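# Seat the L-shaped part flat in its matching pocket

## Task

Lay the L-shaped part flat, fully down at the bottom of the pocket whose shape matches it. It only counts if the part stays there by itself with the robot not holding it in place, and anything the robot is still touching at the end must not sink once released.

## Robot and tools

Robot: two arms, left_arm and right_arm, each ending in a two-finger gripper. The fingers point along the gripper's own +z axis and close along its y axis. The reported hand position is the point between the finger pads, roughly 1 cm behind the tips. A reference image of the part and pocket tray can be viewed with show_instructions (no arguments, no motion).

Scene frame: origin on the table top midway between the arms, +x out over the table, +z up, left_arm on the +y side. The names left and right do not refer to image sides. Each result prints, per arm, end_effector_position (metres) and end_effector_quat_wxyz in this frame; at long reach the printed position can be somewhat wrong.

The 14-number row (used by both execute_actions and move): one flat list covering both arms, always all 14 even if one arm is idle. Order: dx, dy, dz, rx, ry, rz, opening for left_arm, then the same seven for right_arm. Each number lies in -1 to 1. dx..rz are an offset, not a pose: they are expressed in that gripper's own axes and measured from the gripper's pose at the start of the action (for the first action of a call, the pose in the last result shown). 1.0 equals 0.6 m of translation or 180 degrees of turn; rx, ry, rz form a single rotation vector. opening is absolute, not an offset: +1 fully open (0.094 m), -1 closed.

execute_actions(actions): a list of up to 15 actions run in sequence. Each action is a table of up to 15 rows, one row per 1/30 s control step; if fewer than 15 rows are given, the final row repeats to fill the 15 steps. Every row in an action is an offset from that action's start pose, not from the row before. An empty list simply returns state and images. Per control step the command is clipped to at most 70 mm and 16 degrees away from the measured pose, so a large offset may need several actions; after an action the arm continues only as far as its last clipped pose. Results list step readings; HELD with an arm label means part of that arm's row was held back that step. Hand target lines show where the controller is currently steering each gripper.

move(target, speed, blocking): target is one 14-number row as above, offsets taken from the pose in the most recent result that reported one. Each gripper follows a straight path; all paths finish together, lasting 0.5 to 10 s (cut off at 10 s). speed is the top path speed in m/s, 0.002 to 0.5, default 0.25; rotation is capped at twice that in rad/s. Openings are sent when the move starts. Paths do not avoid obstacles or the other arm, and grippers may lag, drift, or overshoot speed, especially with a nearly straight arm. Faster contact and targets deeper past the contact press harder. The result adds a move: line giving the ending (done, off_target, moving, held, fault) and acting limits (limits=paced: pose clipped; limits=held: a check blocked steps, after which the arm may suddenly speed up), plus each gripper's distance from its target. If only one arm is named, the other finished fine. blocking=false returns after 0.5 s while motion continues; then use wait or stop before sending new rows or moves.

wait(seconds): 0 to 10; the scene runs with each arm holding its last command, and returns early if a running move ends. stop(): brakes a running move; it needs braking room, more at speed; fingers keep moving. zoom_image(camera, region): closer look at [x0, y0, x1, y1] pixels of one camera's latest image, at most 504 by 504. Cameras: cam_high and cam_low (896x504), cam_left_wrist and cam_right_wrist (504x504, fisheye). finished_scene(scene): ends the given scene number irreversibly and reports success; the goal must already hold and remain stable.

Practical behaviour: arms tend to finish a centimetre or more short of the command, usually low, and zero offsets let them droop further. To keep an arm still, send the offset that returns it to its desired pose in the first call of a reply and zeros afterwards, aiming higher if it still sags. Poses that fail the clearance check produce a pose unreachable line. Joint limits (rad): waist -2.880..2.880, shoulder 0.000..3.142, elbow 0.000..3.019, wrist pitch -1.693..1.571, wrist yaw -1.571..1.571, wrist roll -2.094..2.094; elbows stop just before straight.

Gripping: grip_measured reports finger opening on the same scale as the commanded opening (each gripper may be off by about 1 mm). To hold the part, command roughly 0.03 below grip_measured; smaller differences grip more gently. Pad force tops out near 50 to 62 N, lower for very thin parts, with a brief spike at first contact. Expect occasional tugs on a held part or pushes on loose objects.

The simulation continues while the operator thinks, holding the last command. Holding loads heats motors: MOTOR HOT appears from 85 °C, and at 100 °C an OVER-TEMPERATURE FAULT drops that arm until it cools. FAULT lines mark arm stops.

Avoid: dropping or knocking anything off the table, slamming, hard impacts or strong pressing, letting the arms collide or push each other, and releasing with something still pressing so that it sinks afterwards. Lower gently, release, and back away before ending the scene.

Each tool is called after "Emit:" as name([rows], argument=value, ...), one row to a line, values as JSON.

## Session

Emit:
show_instructions()

Emit:
execute_actions(actions=[])

Reference images for this scene: L-shaped part and pocket tray page 1.

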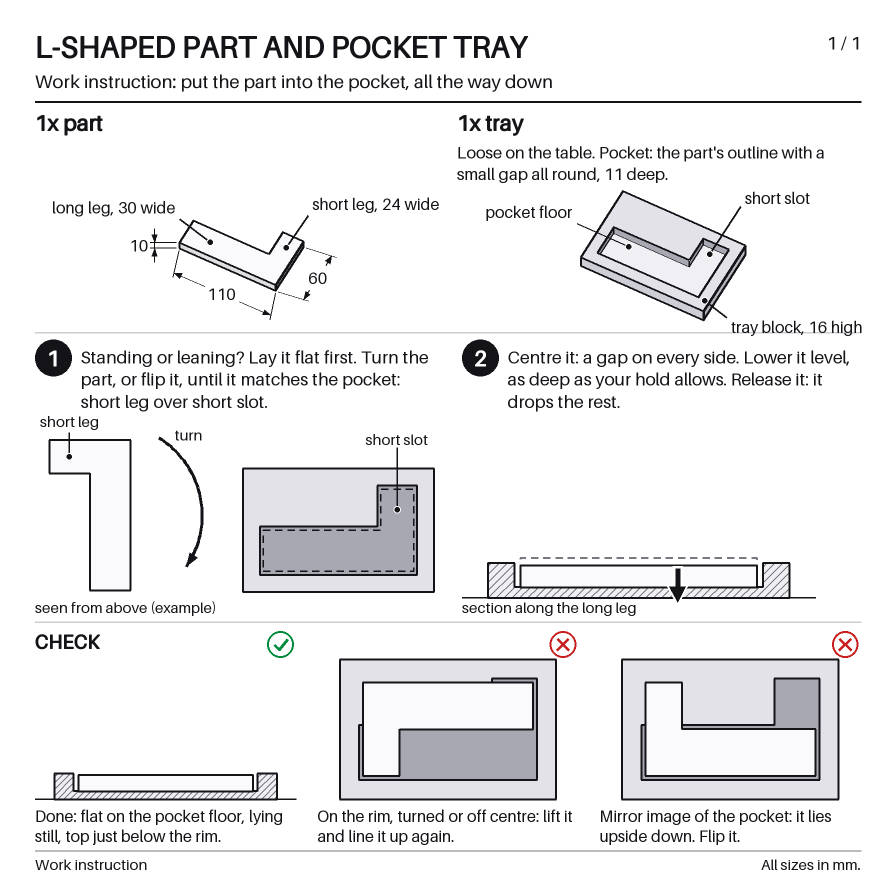

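Scene clock: 0.00 s.
left_arm: end_effector_position=(+0.5268, +0.5668, +0.1711) grip_measured=+1.000 end_effector_quat_wxyz=(-0.033, -0.628, +0.777, +0.021) | right_arm: end_effector_position=(+0.1547, +0.1691, +0.3653) grip_measured=+1.000 end_effector_quat_wxyz=(-0.060, -0.229, +0.866, +0.441)
Joint positions: left_arm=[ 0.395  1.87   1.723 -1.498 -0.021 -0.961  0.094] | right_arm=[ 1.045  1.441  1.472 -0.918 -0.679  0.791  0.094]
Joint velocities: left_arm=[-0.005 -0.005  0.017 -0.017 -0.022 -0.022  0.   ] | right_arm=[ 0.005 -0.015  0.012 -0.007  0.037 -0.007  0.   ]
Hand target (left_arm): +0.534, +0.570, +0.182; -0.019, -0.629, +0.777, +0.017
Hand target (right_arm): +0.156, +0.172, +0.386; -0.047, -0.235, +0.858, +0.455

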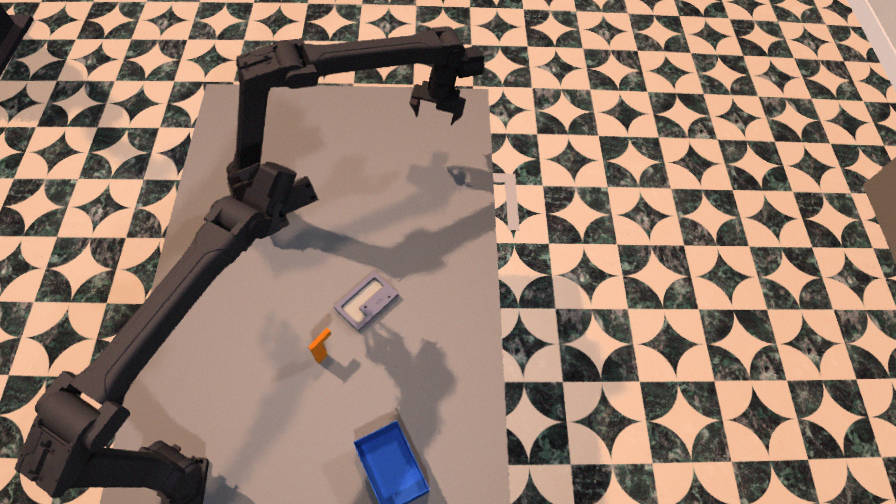

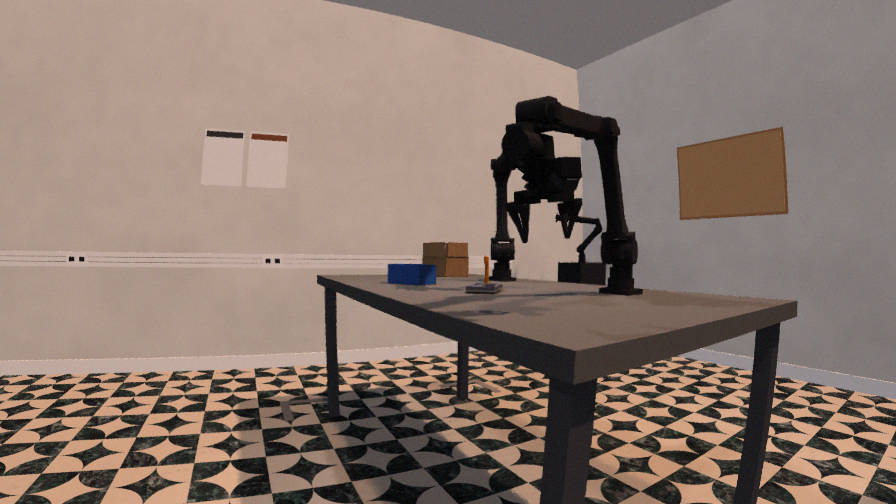

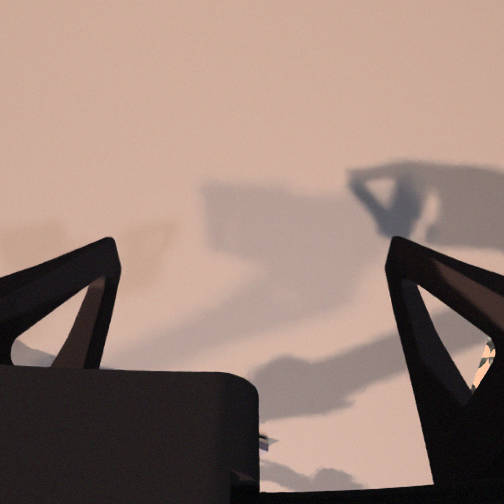

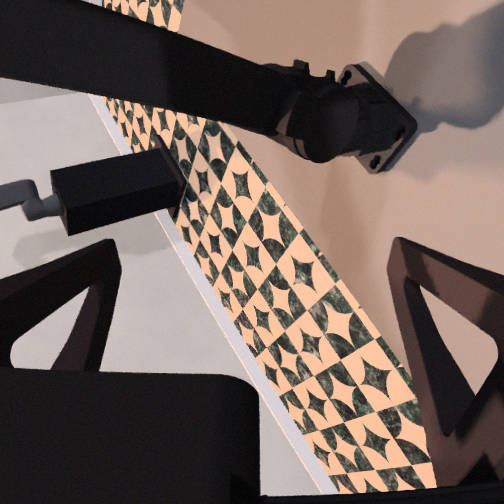

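Emit:
zoom_image(camera="cam_high", region=[295, 315, 355, 375])

Emit:
zoom_image(camera="cam_high", region=[325, 260, 409, 344])

Emit:
zoom_image(camera="cam_low", region=[455, 245, 515, 300])

Region (295, 315, 355, 375) of cam_high's 896x504 image, scaled by 8.400, with more detail than that image has.

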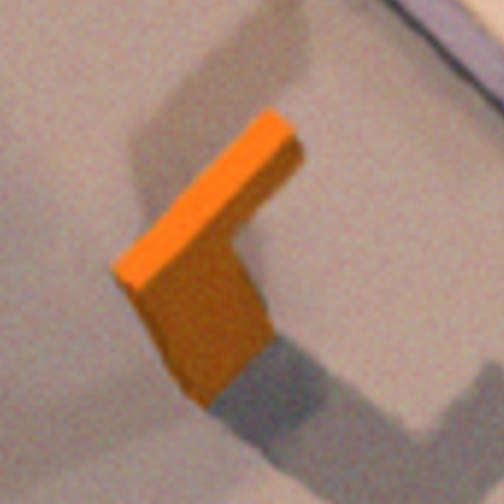

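Region (325, 260, 409, 344) of cam_high's 896x504 image, scaled by 6.000, with more detail than that image has.

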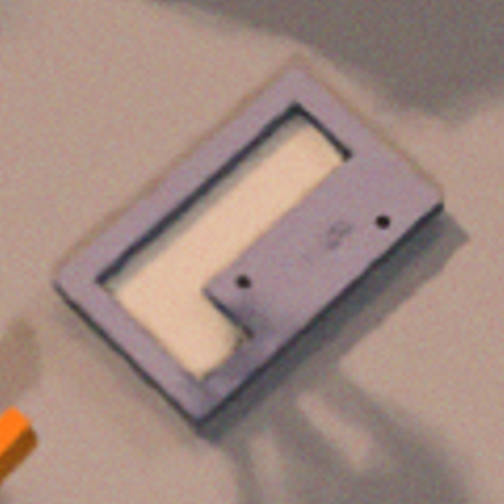

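Region (455, 245, 515, 300) of cam_low's 896x504 image, scaled by 8.400, with more detail than that image has; it fills the top 462 rows of this view, and the rest is white.

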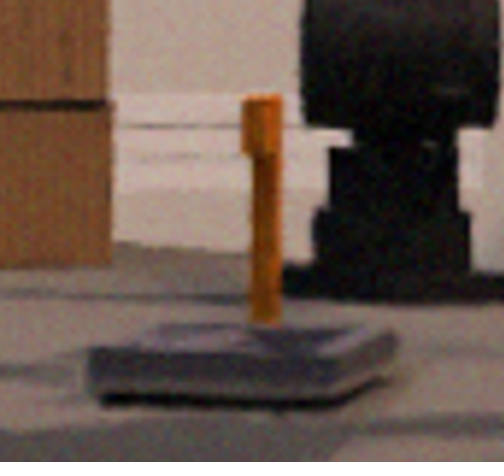

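Emit:
execute_actions(actions=[])

Scene clock: 2.30 s.
left_arm: end_effector_position=(+0.5268, +0.5668, +0.1711) grip_measured=+1.000 end_effector_quat_wxyz=(-0.033, -0.628, +0.777, +0.021) | right_arm: end_effector_position=(+0.1547, +0.1691, +0.3653) grip_measured=+1.000 end_effector_quat_wxyz=(-0.060, -0.229, +0.866, +0.441)
Joint positions: left_arm=[ 0.395  1.87   1.723 -1.498 -0.021 -0.961  0.094] | right_arm=[ 1.045  1.441  1.472 -0.918 -0.679  0.791  0.094]
Joint velocities: left_arm=[-0.005 -0.005 -0.007 -0.017 -0.051  0.007  0.   ] | right_arm=[-0.015 -0.015 -0.012 -0.012 -0.037 -0.007  0.   ]
Hand target (left_arm): +0.534, +0.570, +0.182; -0.019, -0.629, +0.777, +0.017
Hand target (right_arm): +0.156, +0.172, +0.386; -0.047, -0.235, +0.858, +0.455

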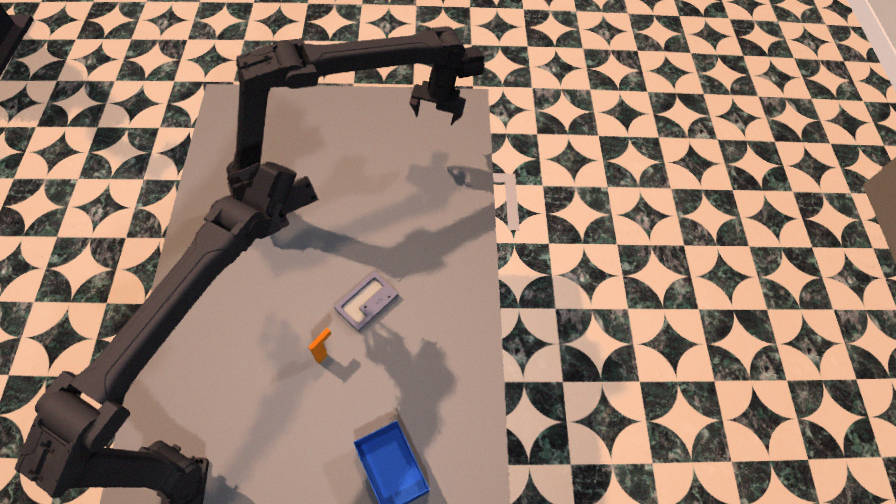

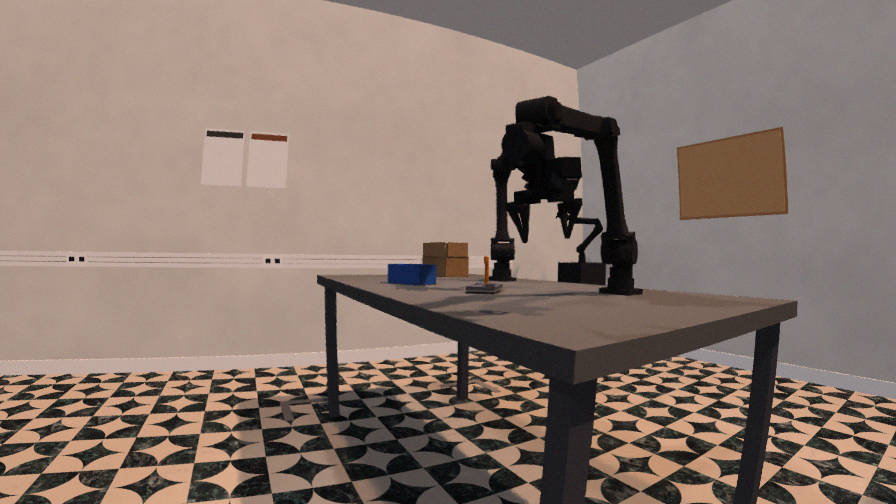

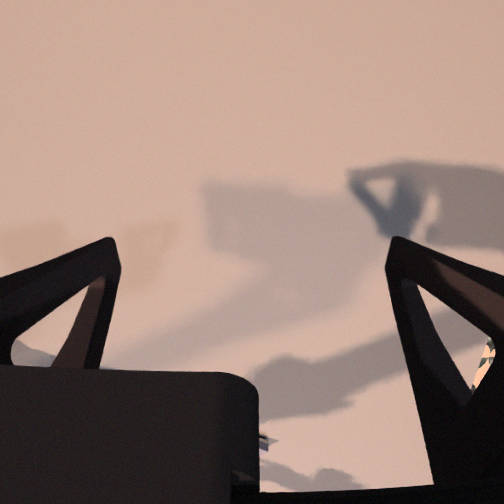

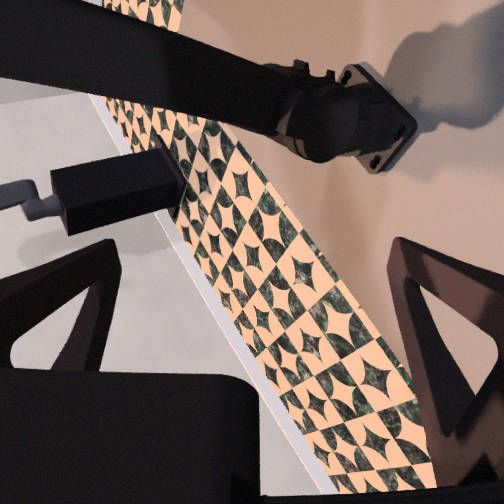

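Emit:
zoom_image(camera="cam_high", region=[280, 250, 430, 400])

Emit:
zoom_image(camera="cam_low", region=[440, 230, 540, 310])

Region (280, 250, 430, 400) of cam_high's 896x504 image, scaled by 3.360, with more detail than that image has.

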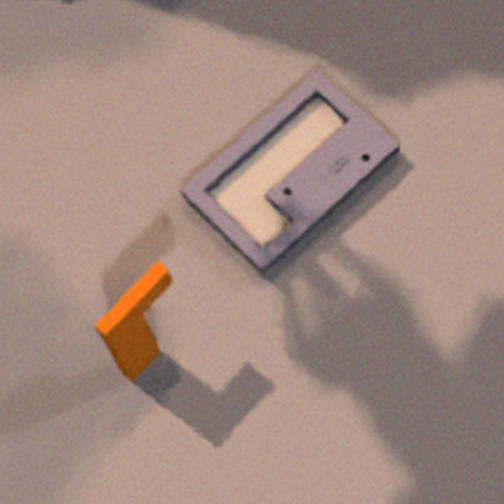

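Region (440, 230, 540, 310) of cam_low's 896x504 image, scaled by 5.040, with more detail than that image has; it fills the top 403 rows of this view, and the rest is white.

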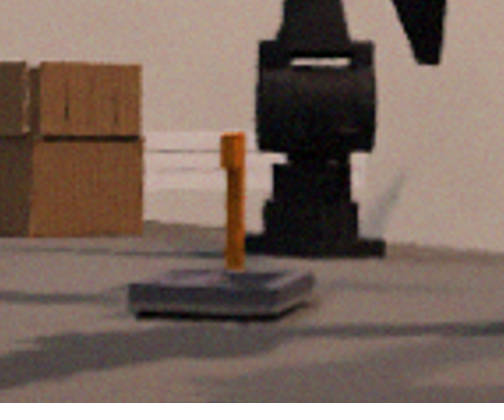

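Emit:
move(target=[0.9927, 0.3042, 0.1577, 0.4669, -0.2990, 0.5268, 1, -0.2276, -0.5727, -0.7685, 0.0354, -0.2857, 0.2184, 1], speed=0.4)

Scene clock: 16.53 s.
left_arm: end_effector_position=(+0.2215, +0.0199, +0.1174) grip_measured=+1.000 end_effector_quat_wxyz=(+0.613, +0.239, +0.718, -0.227) | right_arm: end_effector_position=(+0.5162, -0.2794, +0.3442) grip_measured=+1.000 end_effector_quat_wxyz=(+0.152, +0.281, +0.868, +0.380)
Joint positions: left_arm=[-1.247  1.42   0.19   1.058 -0.559 -0.124  0.094] | right_arm=[-0.04   1.422  1.433 -0.975 -0.627  0.802  0.094]
Joint velocities: left_arm=[ 0.005 -0.005  0.002 -0.002  0.037  0.066  0.   ] | right_arm=[ 0.015 -0.015 -0.002 -0.017  0.007 -0.022  0.   ]
Hand target (left_arm): +0.222, +0.009, +0.127; +0.621, +0.238, +0.708, -0.237
Hand target (right_arm): +0.530, -0.281, +0.382; +0.189, +0.270, +0.859, +0.392
Off the commanded pose (left_arm): 0.013 m, 3 deg.
Off the commanded pose (right_arm): 0.045 m, 5 deg.
move: off_target (left_arm, right_arm)

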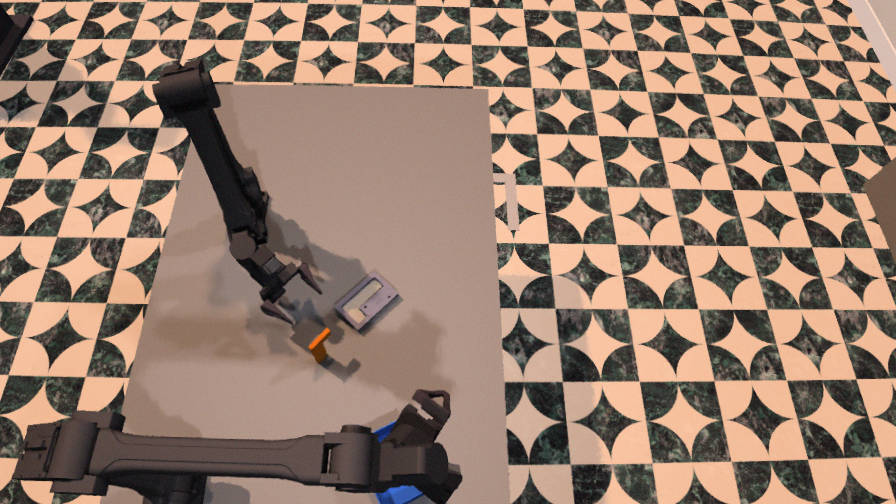

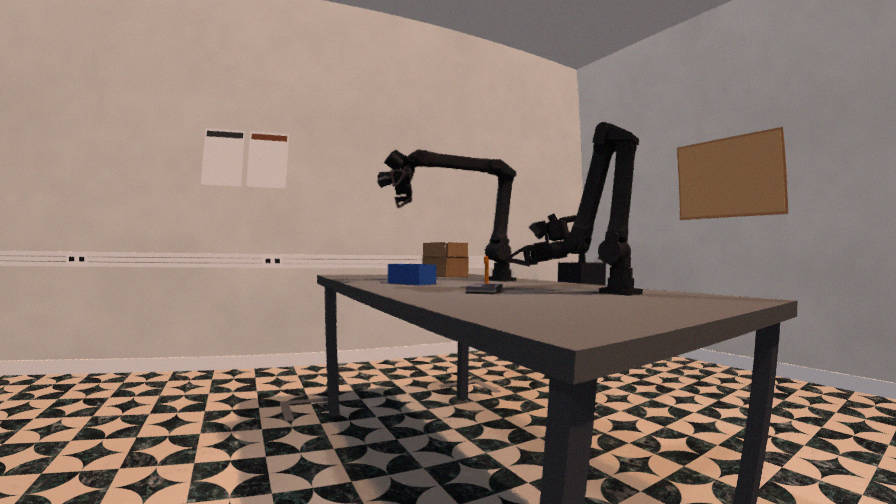

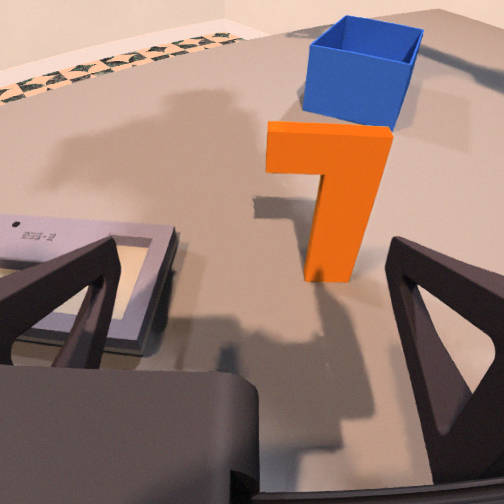

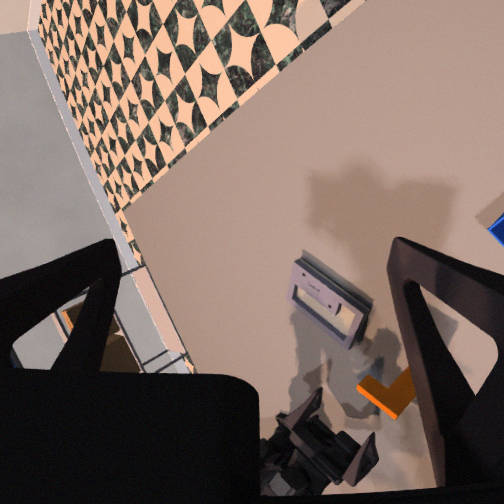

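Emit:
zoom_image(camera="cam_left_wrist", region=[240, 100, 440, 300])

Region (240, 100, 440, 300) of cam_left_wrist's 504x504 image, scaled by 2.520, with more detail than that image has.

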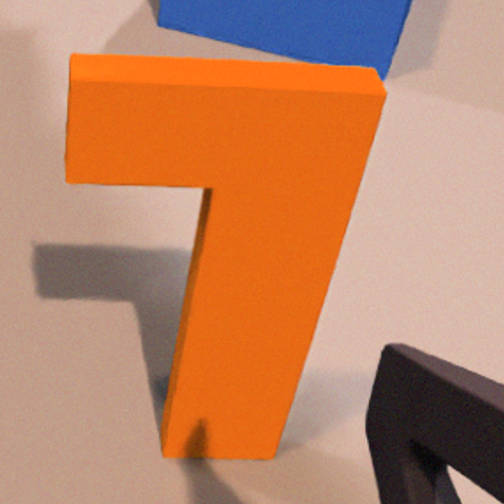

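Emit:
move(target=[0.03, -0.0858, 0.083, 0, -0.028, 0.007, 0.6, -0.024, 0.054, -0.033, -0.0166, -0.0165, -0.0122, 1], speed=0.15)

Scene clock: 23.33 s.
left_arm: end_effector_position=(+0.2270, -0.0428, +0.0866) grip_measured=+0.602 end_effector_quat_wxyz=(+0.640, +0.236, +0.696, -0.223) | right_arm: end_effector_position=(+0.5162, -0.2794, +0.3442) grip_measured=+1.000 end_effector_quat_wxyz=(+0.152, +0.281, +0.868, +0.380)
Joint positions: left_arm=[-1.306  1.782  0.351  1.33  -0.636 -0.069  0.075] | right_arm=[-0.04   1.422  1.433 -0.975 -0.627  0.803  0.094]
Joint velocities: left_arm=[-0.005  0.005  0.007  0.007  0.007  0.037  0.   ] | right_arm=[-0.005 -0.005 -0.012 -0.012 -0.081  0.037  0.   ]
Hand target (left_arm): +0.224, -0.049, +0.092; +0.646, +0.236, +0.689, -0.231
Hand target (right_arm): +0.528, -0.282, +0.382; +0.189, +0.270, +0.859, +0.392
Off the commanded pose (left_arm): 0.010 m, 2 deg.
Off the commanded pose (right_arm): 0.041 m, 5 deg.
move: off_target (right_arm)

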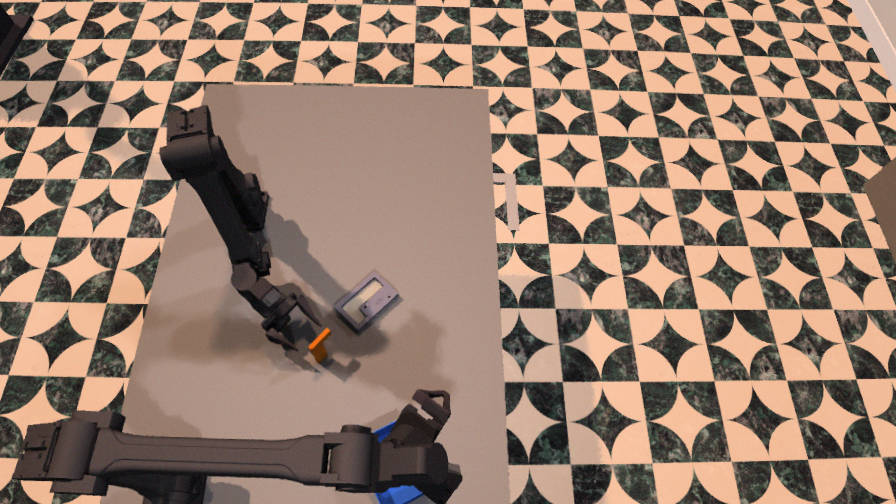

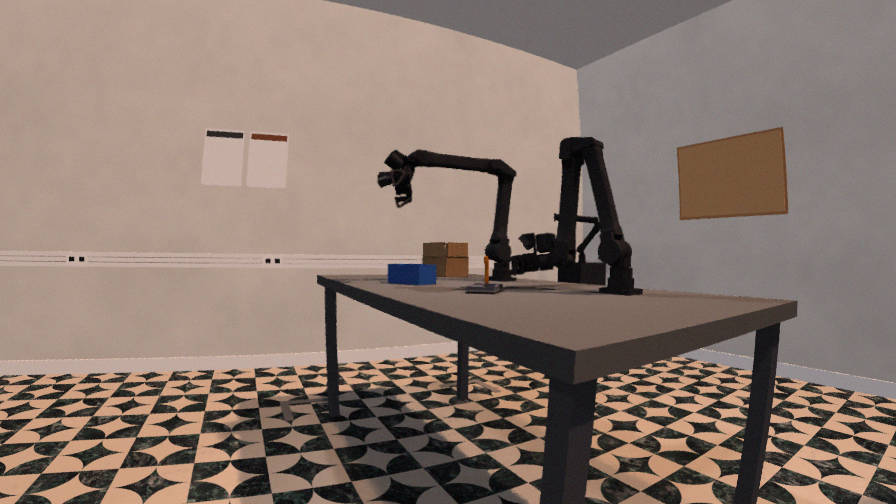

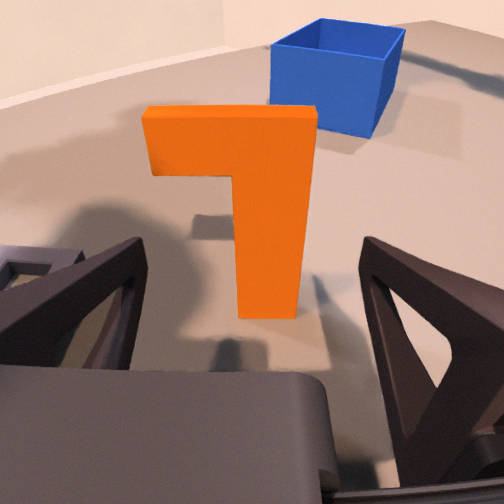

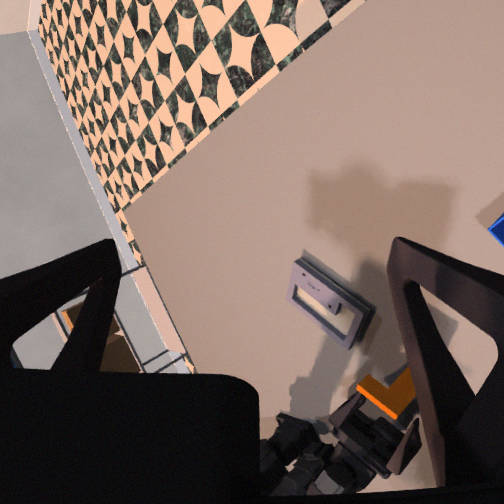

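Emit:
zoom_image(camera="cam_left_wrist", region=[120, 90, 390, 340])

Emit:
zoom_image(camera="cam_low", region=[460, 225, 580, 305])

Region (120, 90, 390, 340) of cam_left_wrist's 504x504 image, scaled by 1.867, with more detail than that image has; it fills the top 467 rows of this view, and the rest is white.

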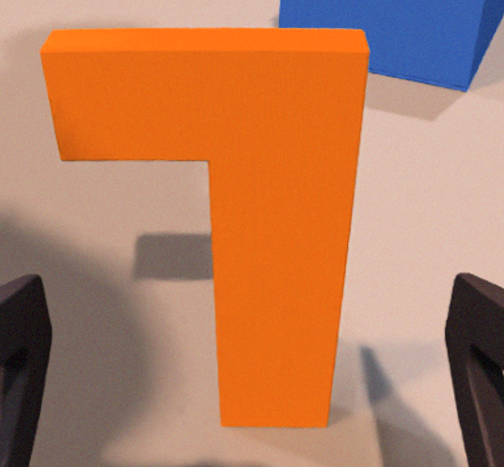

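Region (460, 225, 580, 305) of cam_low's 896x504 image, scaled by 4.200, with more detail than that image has.

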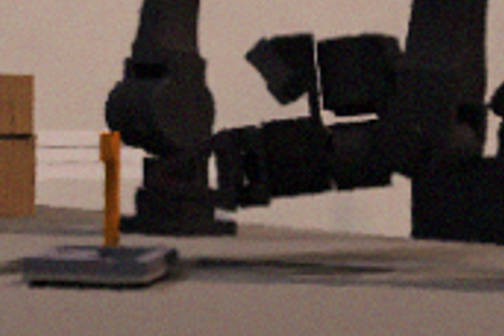

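Emit:
move(target=[0.0012, -0.0148, 0.058, 0, -0.0067, 0, 0.25, -0.024, 0.054, -0.033, -0.0166, -0.0165, -0.0122, 1], speed=0.08)

Scene clock: 29.50 s.
left_arm: end_effector_position=(+0.2415, -0.0672, +0.0820) grip_measured=+0.252 end_effector_quat_wxyz=(+0.643, +0.238, +0.691, -0.228) | right_arm: end_effector_position=(+0.5162, -0.2794, +0.3442) grip_measured=+1.000 end_effector_quat_wxyz=(+0.152, +0.281, +0.868, +0.380)
Joint positions: left_arm=[-1.279  1.839  0.424  1.331 -0.601 -0.057  0.059] | right_arm=[-0.04   1.422  1.433 -0.975 -0.627  0.803  0.094]
Joint velocities: left_arm=[-0.015 -0.005 -0.007 -0.002 -0.022 -0.007  0.   ] | right_arm=[-0.005 -0.015 -0.022  0.002 -0.007  0.037  0.   ]
Hand target (left_arm): +0.248, -0.071, +0.083; +0.647, +0.234, +0.689, -0.225
Hand target (right_arm): +0.528, -0.282, +0.382; +0.189, +0.270, +0.859, +0.392
Off the commanded pose (left_arm): 0.008 m, 1 deg.
Off the commanded pose (right_arm): 0.041 m, 5 deg.
move: off_target (right_arm)

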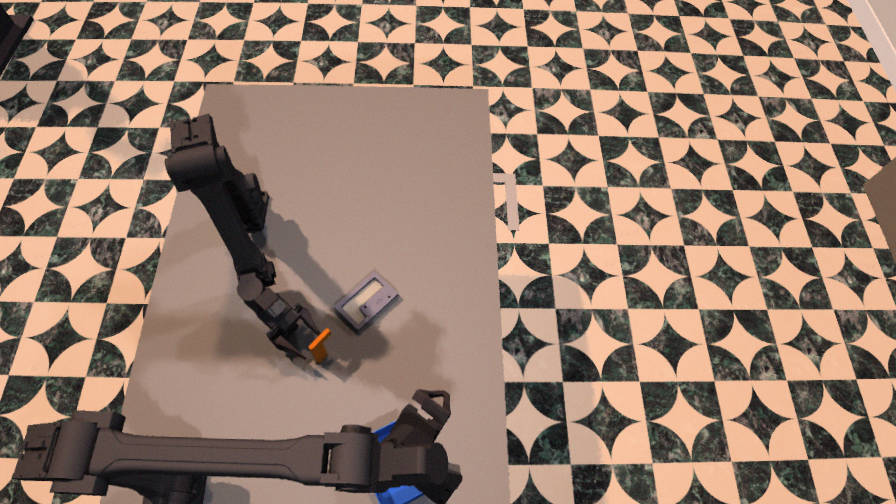

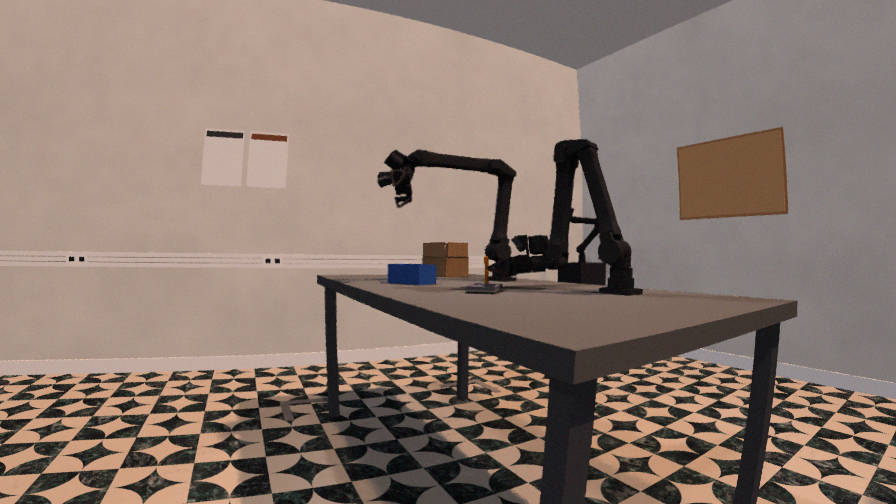

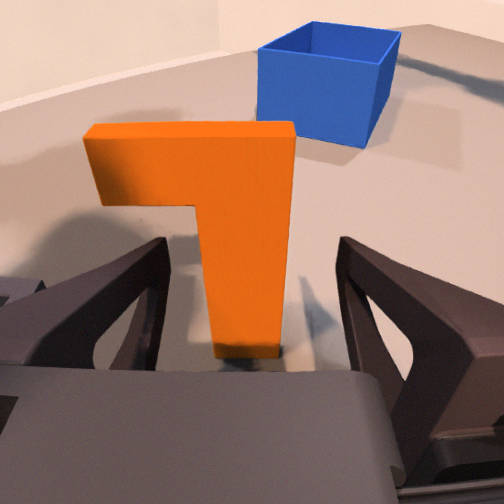

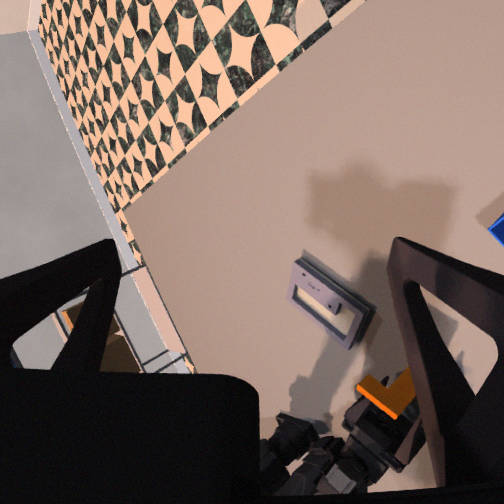

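Emit:
zoom_image(camera="cam_left_wrist", region=[70, 105, 370, 375])

Emit:
zoom_image(camera="cam_low", region=[465, 240, 535, 295])

Region (70, 105, 370, 375) of cam_left_wrist's 504x504 image, scaled by 1.680, with more detail than that image has; it fills the top 454 rows of this view, and the rest is white.

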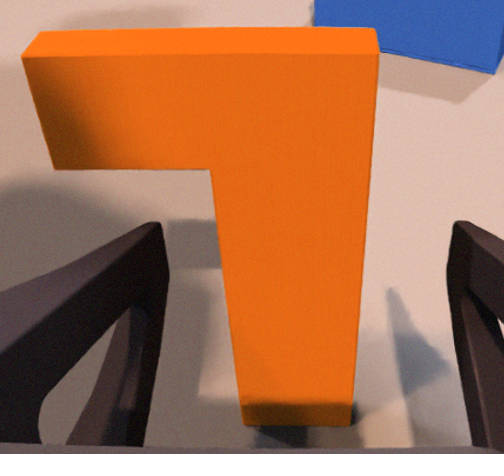

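Region (465, 240, 535, 295) of cam_low's 896x504 image, scaled by 7.200, with more detail than that image has; it fills the top 396 rows of this view, and the rest is white.

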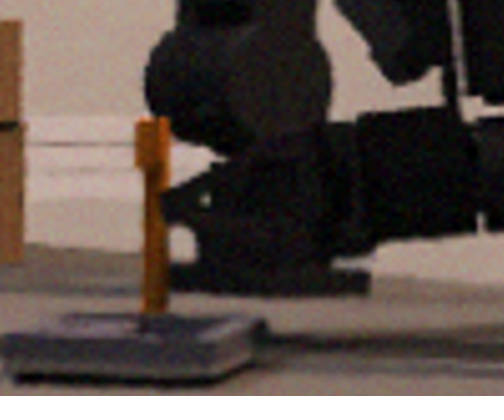

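Emit:
execute_actions([
  [[-0.003,0.0028,0.014,-0.0032,-0.0027,0,0.22,-0.024,0.054,-0.033,-0.0166,-0.0165,-0.0122,1],[-0.003,0.0032,0.015,-0.0032,-0.0027,0,0.19,-0.024,0.054,-0.033,-0.0166,-0.0165,-0.0122,1],[-0.003,0.0037,0.0162,-0.0032,-0.0027,0,0.16,-0.024,0.054,-0.033,-0.0166,-0.0165,-0.0122,1],[-0.003,0.0042,0.0175,-0.0032,-0.0027,0,0.13,-0.024,0.054,-0.033,-0.0166,-0.0165,-0.0122,1],[-0.003,0.0047,0.0187,-0.0032,-0.0027,0,0.10,-0.024,0.054,-0.033,-0.0166,-0.0165,-0.0122,1],[-0.003,0.0052,0.0199,-0.0032,-0.0027,0,0.07,-0.024,0.054,-0.033,-0.0166,-0.0165,-0.0122,1],[-0.003,0.0057,0.0211,-0.0032,-0.0027,0,0.04,-0.024,0.054,-0.033,-0.0166,-0.0165,-0.0122,1],[-0.003,0.0062,0.0223,-0.0032,-0.0027,0,0.01,-0.024,0.054,-0.033,-0.0166,-0.0165,-0.0122,1],[-0.003,0.0067,0.0235,-0.0032,-0.0027,0,-0.02,-0.024,0.054,-0.033,-0.0166,-0.0165,-0.0122,1],[-0.003,0.0072,0.0246,-0.0032,-0.0027,0,-0.05,-0.024,0.054,-0.033,-0.0166,-0.0165,-0.0122,1],[-0.003,0.0075,0.0253,-0.0032,-0.0027,0,-0.08,-0.024,0.054,-0.033,-0.0166,-0.0165,-0.0122,1],[-0.003,0.0077,0.0258,-0.0032,-0.0027,0,-0.1,-0.024,0.054,-0.033,-0.0166,-0.0165,-0.0122,1]],
])

Scene clock: 33.63 s.
left_arm: end_effector_position=(+0.2492, -0.0684, +0.0844) grip_measured=-0.098 end_effector_quat_wxyz=(+0.645, +0.235, +0.690, -0.230) | right_arm: end_effector_position=(+0.5162, -0.2794, +0.3442) grip_measured=+1.000 end_effector_quat_wxyz=(+0.152, +0.281, +0.868, +0.380)
Joint positions: left_arm=[-1.258  1.839  0.434  1.331 -0.581 -0.055  0.042] | right_arm=[-0.04   1.422  1.433 -0.975 -0.627  0.803  0.094]
Joint velocities: left_arm=[ 0.005 -0.015  0.007 -0.002  0.022 -0.007 -0.   ] | right_arm=[-0.015 -0.005 -0.002 -0.017 -0.022 -0.051  0.   ]
Hand target (left_arm): +0.257, -0.073, +0.083; +0.647, +0.234, +0.690, -0.225
Hand target (right_arm): +0.528, -0.282, +0.382; +0.189, +0.270, +0.859, +0.392
Off the commanded pose (left_arm): 0.009 m, 1 deg.
Off the commanded pose (right_arm): 0.041 m, 5 deg.
Step readings (end_effector_position):
0: left_arm (+0.2415, -0.0672, +0.0820) | right_arm (+0.5162, -0.2794, +0.3442)
1: left_arm (+0.2415, -0.0672, +0.0820) | right_arm (+0.5162, -0.2794, +0.3442)
2: left_arm (+0.2415, -0.0673, +0.0820) | right_arm (+0.5162, -0.2794, +0.3442)
4: left_arm (+0.2416, -0.0675, +0.0820) | right_arm (+0.5162, -0.2794, +0.3442)
8: left_arm (+0.2440, -0.0669, +0.0820) | right_arm (+0.5162, -0.2794, +0.3442)
15: end_effector_position above

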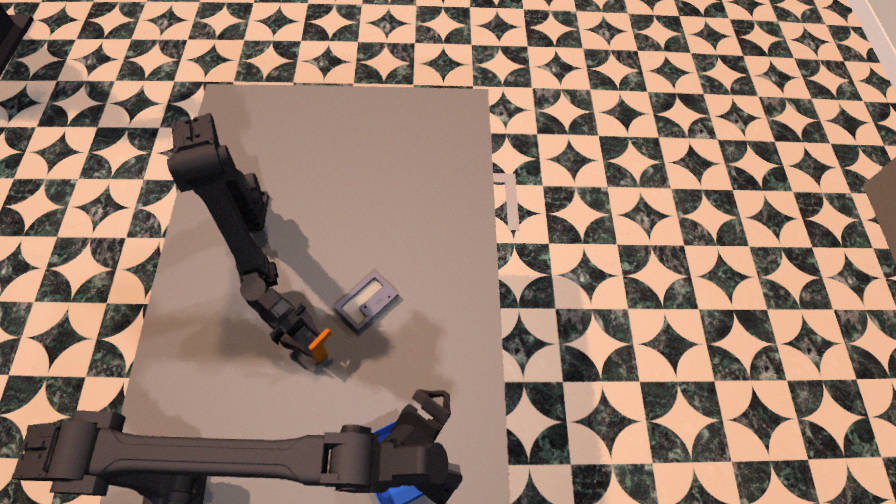

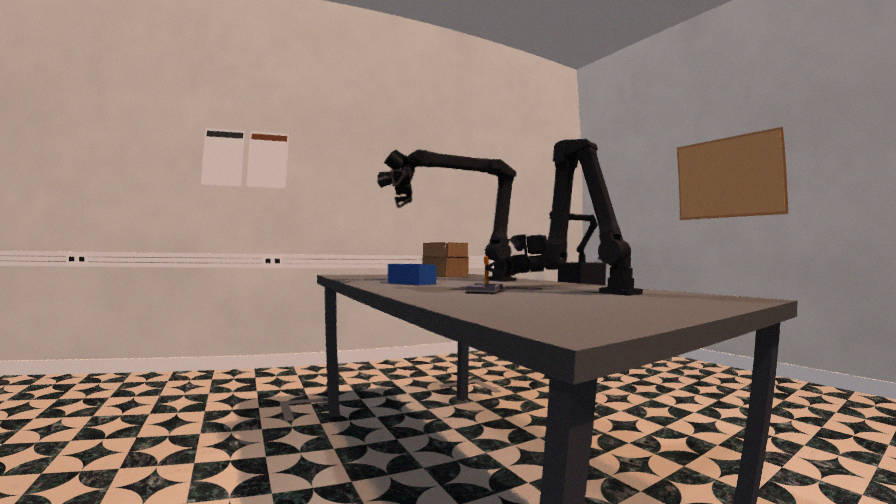

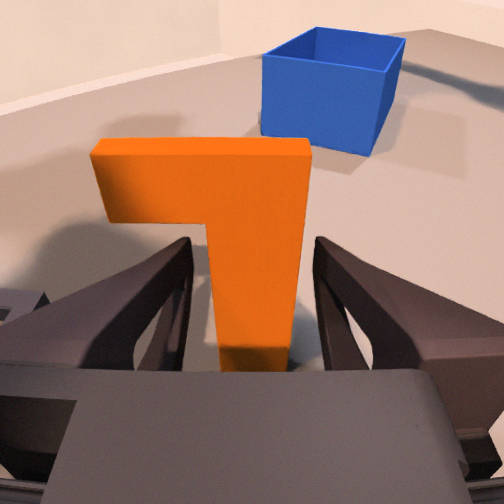

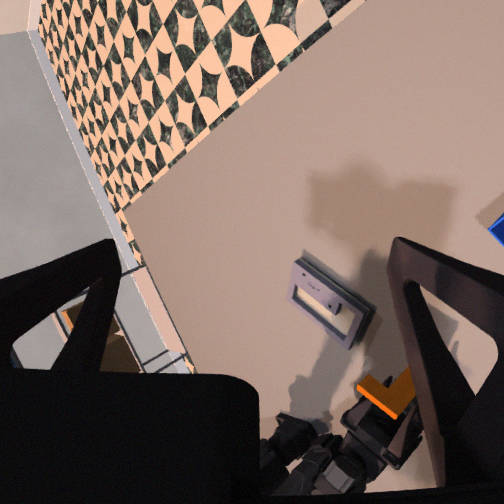

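Emit:
zoom_image(camera="cam_left_wrist", region=[160, 190, 350, 380])

Emit:
zoom_image(camera="cam_low", region=[465, 240, 535, 295])

Region (160, 190, 350, 380) of cam_left_wrist's 504x504 image, scaled by 2.653, with more detail than that image has.

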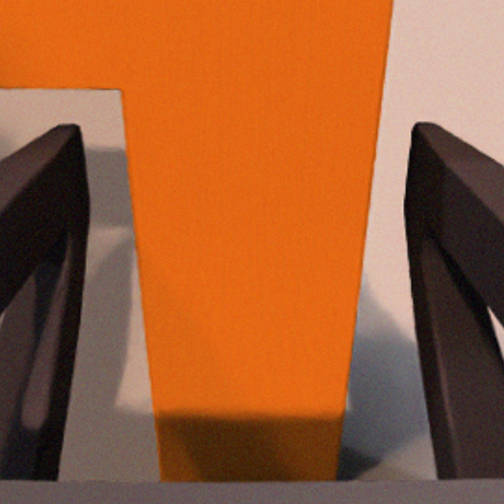

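Region (465, 240, 535, 295) of cam_low's 896x504 image, scaled by 7.200, with more detail than that image has; it fills the top 396 rows of this view, and the rest is white.

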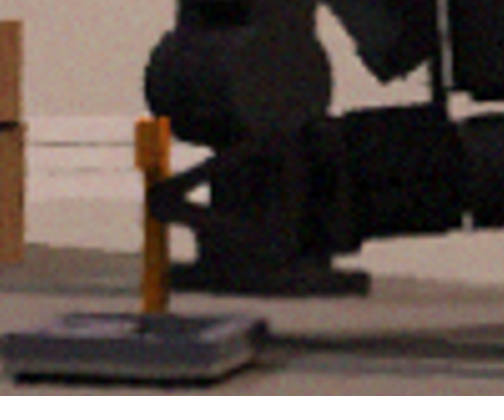

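Emit:
execute_actions([
  [[0.0018,0.0013,0.0165,-0.0029,-0.0003,0.0019,-0.13,-0.024,0.054,-0.033,-0.0166,-0.0165,-0.0122,1],[0.0018,0.0013,0.0175,-0.0029,-0.0003,0.0019,-0.17,-0.024,0.054,-0.033,-0.0166,-0.0165,-0.0122,1],[0.0018,0.0013,0.0175,-0.0029,-0.0003,0.0019,-0.21,-0.024,0.054,-0.033,-0.0166,-0.0165,-0.0122,1],[0.0018,0.0013,0.0175,-0.0029,-0.0003,0.0019,-0.25,-0.024,0.054,-0.033,-0.0166,-0.0165,-0.0122,1],[0.0018,0.0013,0.0175,-0.0029,-0.0003,0.0019,-0.28,-0.024,0.054,-0.033,-0.0166,-0.0165,-0.0122,1],[0.0018,0.0013,0.0175,-0.0029,-0.0003,0.0019,-0.30,-0.024,0.054,-0.033,-0.0166,-0.0165,-0.0122,1],[0.0018,0.0013,0.0175,-0.0029,-0.0003,0.0019,-0.32,-0.024,0.054,-0.033,-0.0166,-0.0165,-0.0122,1],[0.0018,0.0013,0.0175,-0.0029,-0.0003,0.0019,-0.335,-0.024,0.054,-0.033,-0.0166,-0.0165,-0.0122,1],[0.0018,0.0013,0.0175,-0.0029,-0.0003,0.0019,-0.345,-0.024,0.054,-0.033,-0.0166,-0.0165,-0.0122,1],[0.0018,0.0013,0.0175,-0.0029,-0.0003,0.0019,-0.355,-0.024,0.054,-0.033,-0.0166,-0.0165,-0.0122,1],[0.0018,0.0013,0.0175,-0.0029,-0.0003,0.0019,-0.365,-0.024,0.054,-0.033,-0.0166,-0.0165,-0.0122,1],[0.0018,0.0013,0.0175,-0.0029,-0.0003,0.0019,-0.375,-0.024,0.054,-0.033,-0.0166,-0.0165,-0.0122,1],[0.0018,0.0013,0.0175,-0.0029,-0.0003,0.0019,-0.385,-0.024,0.054,-0.033,-0.0166,-0.0165,-0.0122,1],[0.0018,0.0013,0.0175,-0.0029,-0.0003,0.0019,-0.395,-0.024,0.054,-0.033,-0.0166,-0.0165,-0.0122,1],[0.0018,0.0013,0.0175,-0.0029,-0.0003,0.0019,-0.405,-0.024,0.054,-0.033,-0.0166,-0.0165,-0.0122,1]],
])

Scene clock: 36.70 s.
left_arm: end_effector_position=(+0.2490, -0.0689, +0.0843) grip_measured=-0.372 end_effector_quat_wxyz=(+0.644, +0.236, +0.690, -0.231) | right_arm: end_effector_position=(+0.5162, -0.2794, +0.3442) grip_measured=+1.000 end_effector_quat_wxyz=(+0.152, +0.281, +0.868, +0.380)
Joint positions: left_arm=[-1.258  1.84   0.434  1.331 -0.578 -0.055  0.029] | right_arm=[-0.04   1.422  1.433 -0.975 -0.627  0.803  0.094]
Joint velocities: left_arm=[-0.005 -0.015  0.007 -0.007  0.051 -0.051 -0.001] | right_arm=[ 0.005 -0.015 -0.017  0.007 -0.051 -0.022  0.   ]
Hand target (left_arm): +0.258, -0.074, +0.083; +0.647, +0.234, +0.690, -0.225
Hand target (right_arm): +0.528, -0.282, +0.382; +0.189, +0.270, +0.859, +0.392
Off the commanded pose (left_arm): 0.010 m, 1 deg.
Off the commanded pose (right_arm): 0.041 m, 5 deg.
Step readings (end_effector_position):
0: left_arm (+0.2492, -0.0686, +0.0843) | right_arm (+0.5162, -0.2794, +0.3442)
1: left_arm (+0.2491, -0.0687, +0.0843) | right_arm (+0.5162, -0.2794, +0.3442)
2: left_arm (+0.2490, -0.0688, +0.0843) | right_arm (+0.5162, -0.2794, +0.3442)
4: left_arm (+0.2489, -0.0689, +0.0843) | right_arm (+0.5162, -0.2794, +0.3442)
8: left_arm (+0.2491, -0.0688, +0.0843) | right_arm (+0.5162, -0.2794, +0.3442)
15: end_effector_position above

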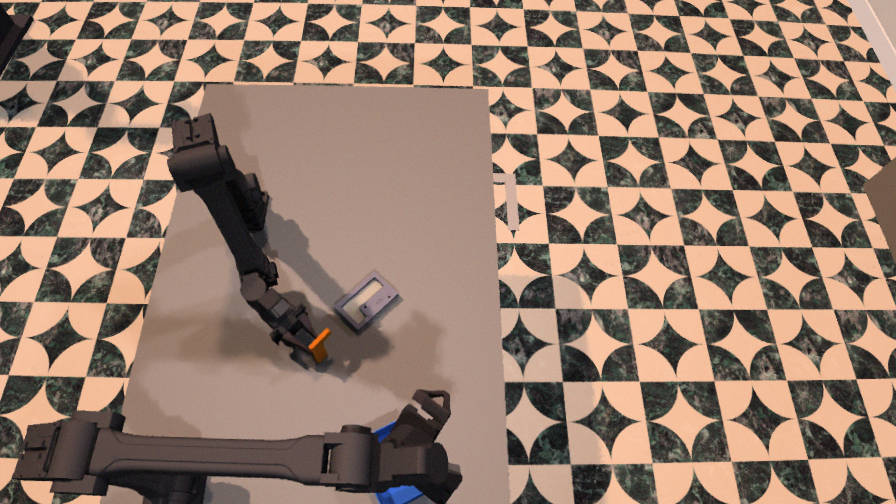

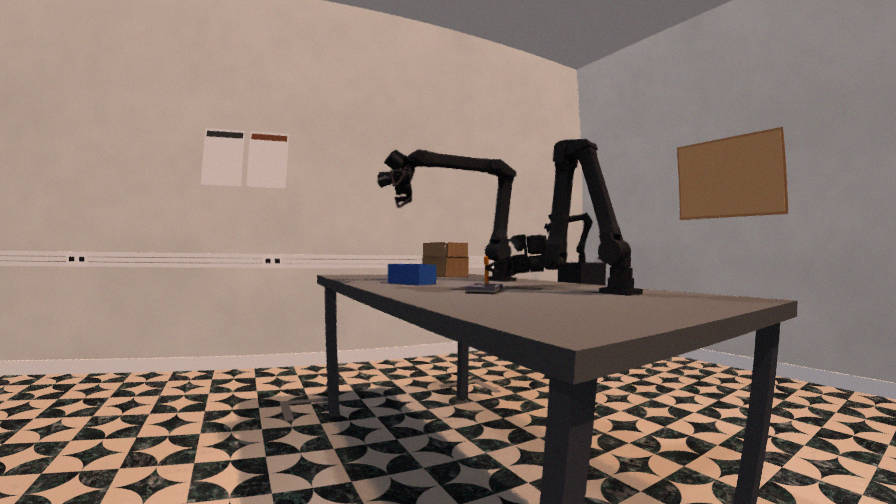

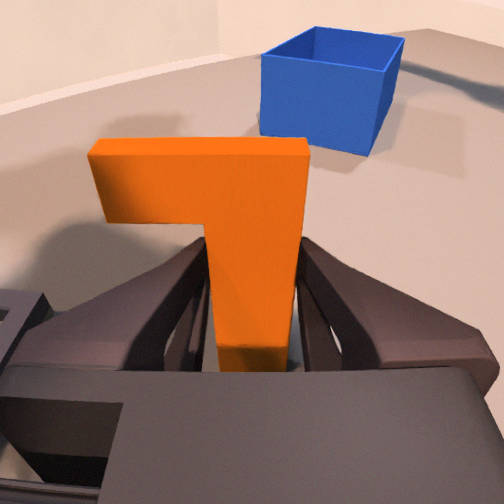

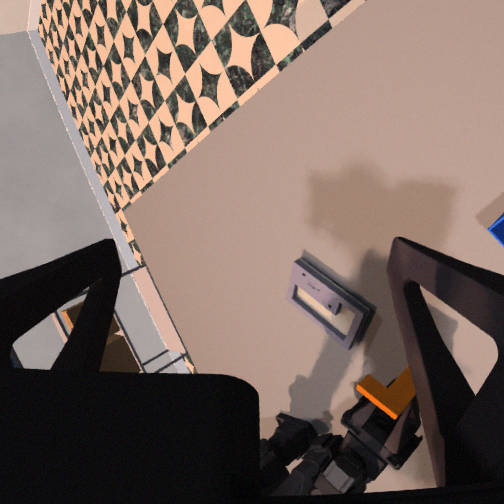

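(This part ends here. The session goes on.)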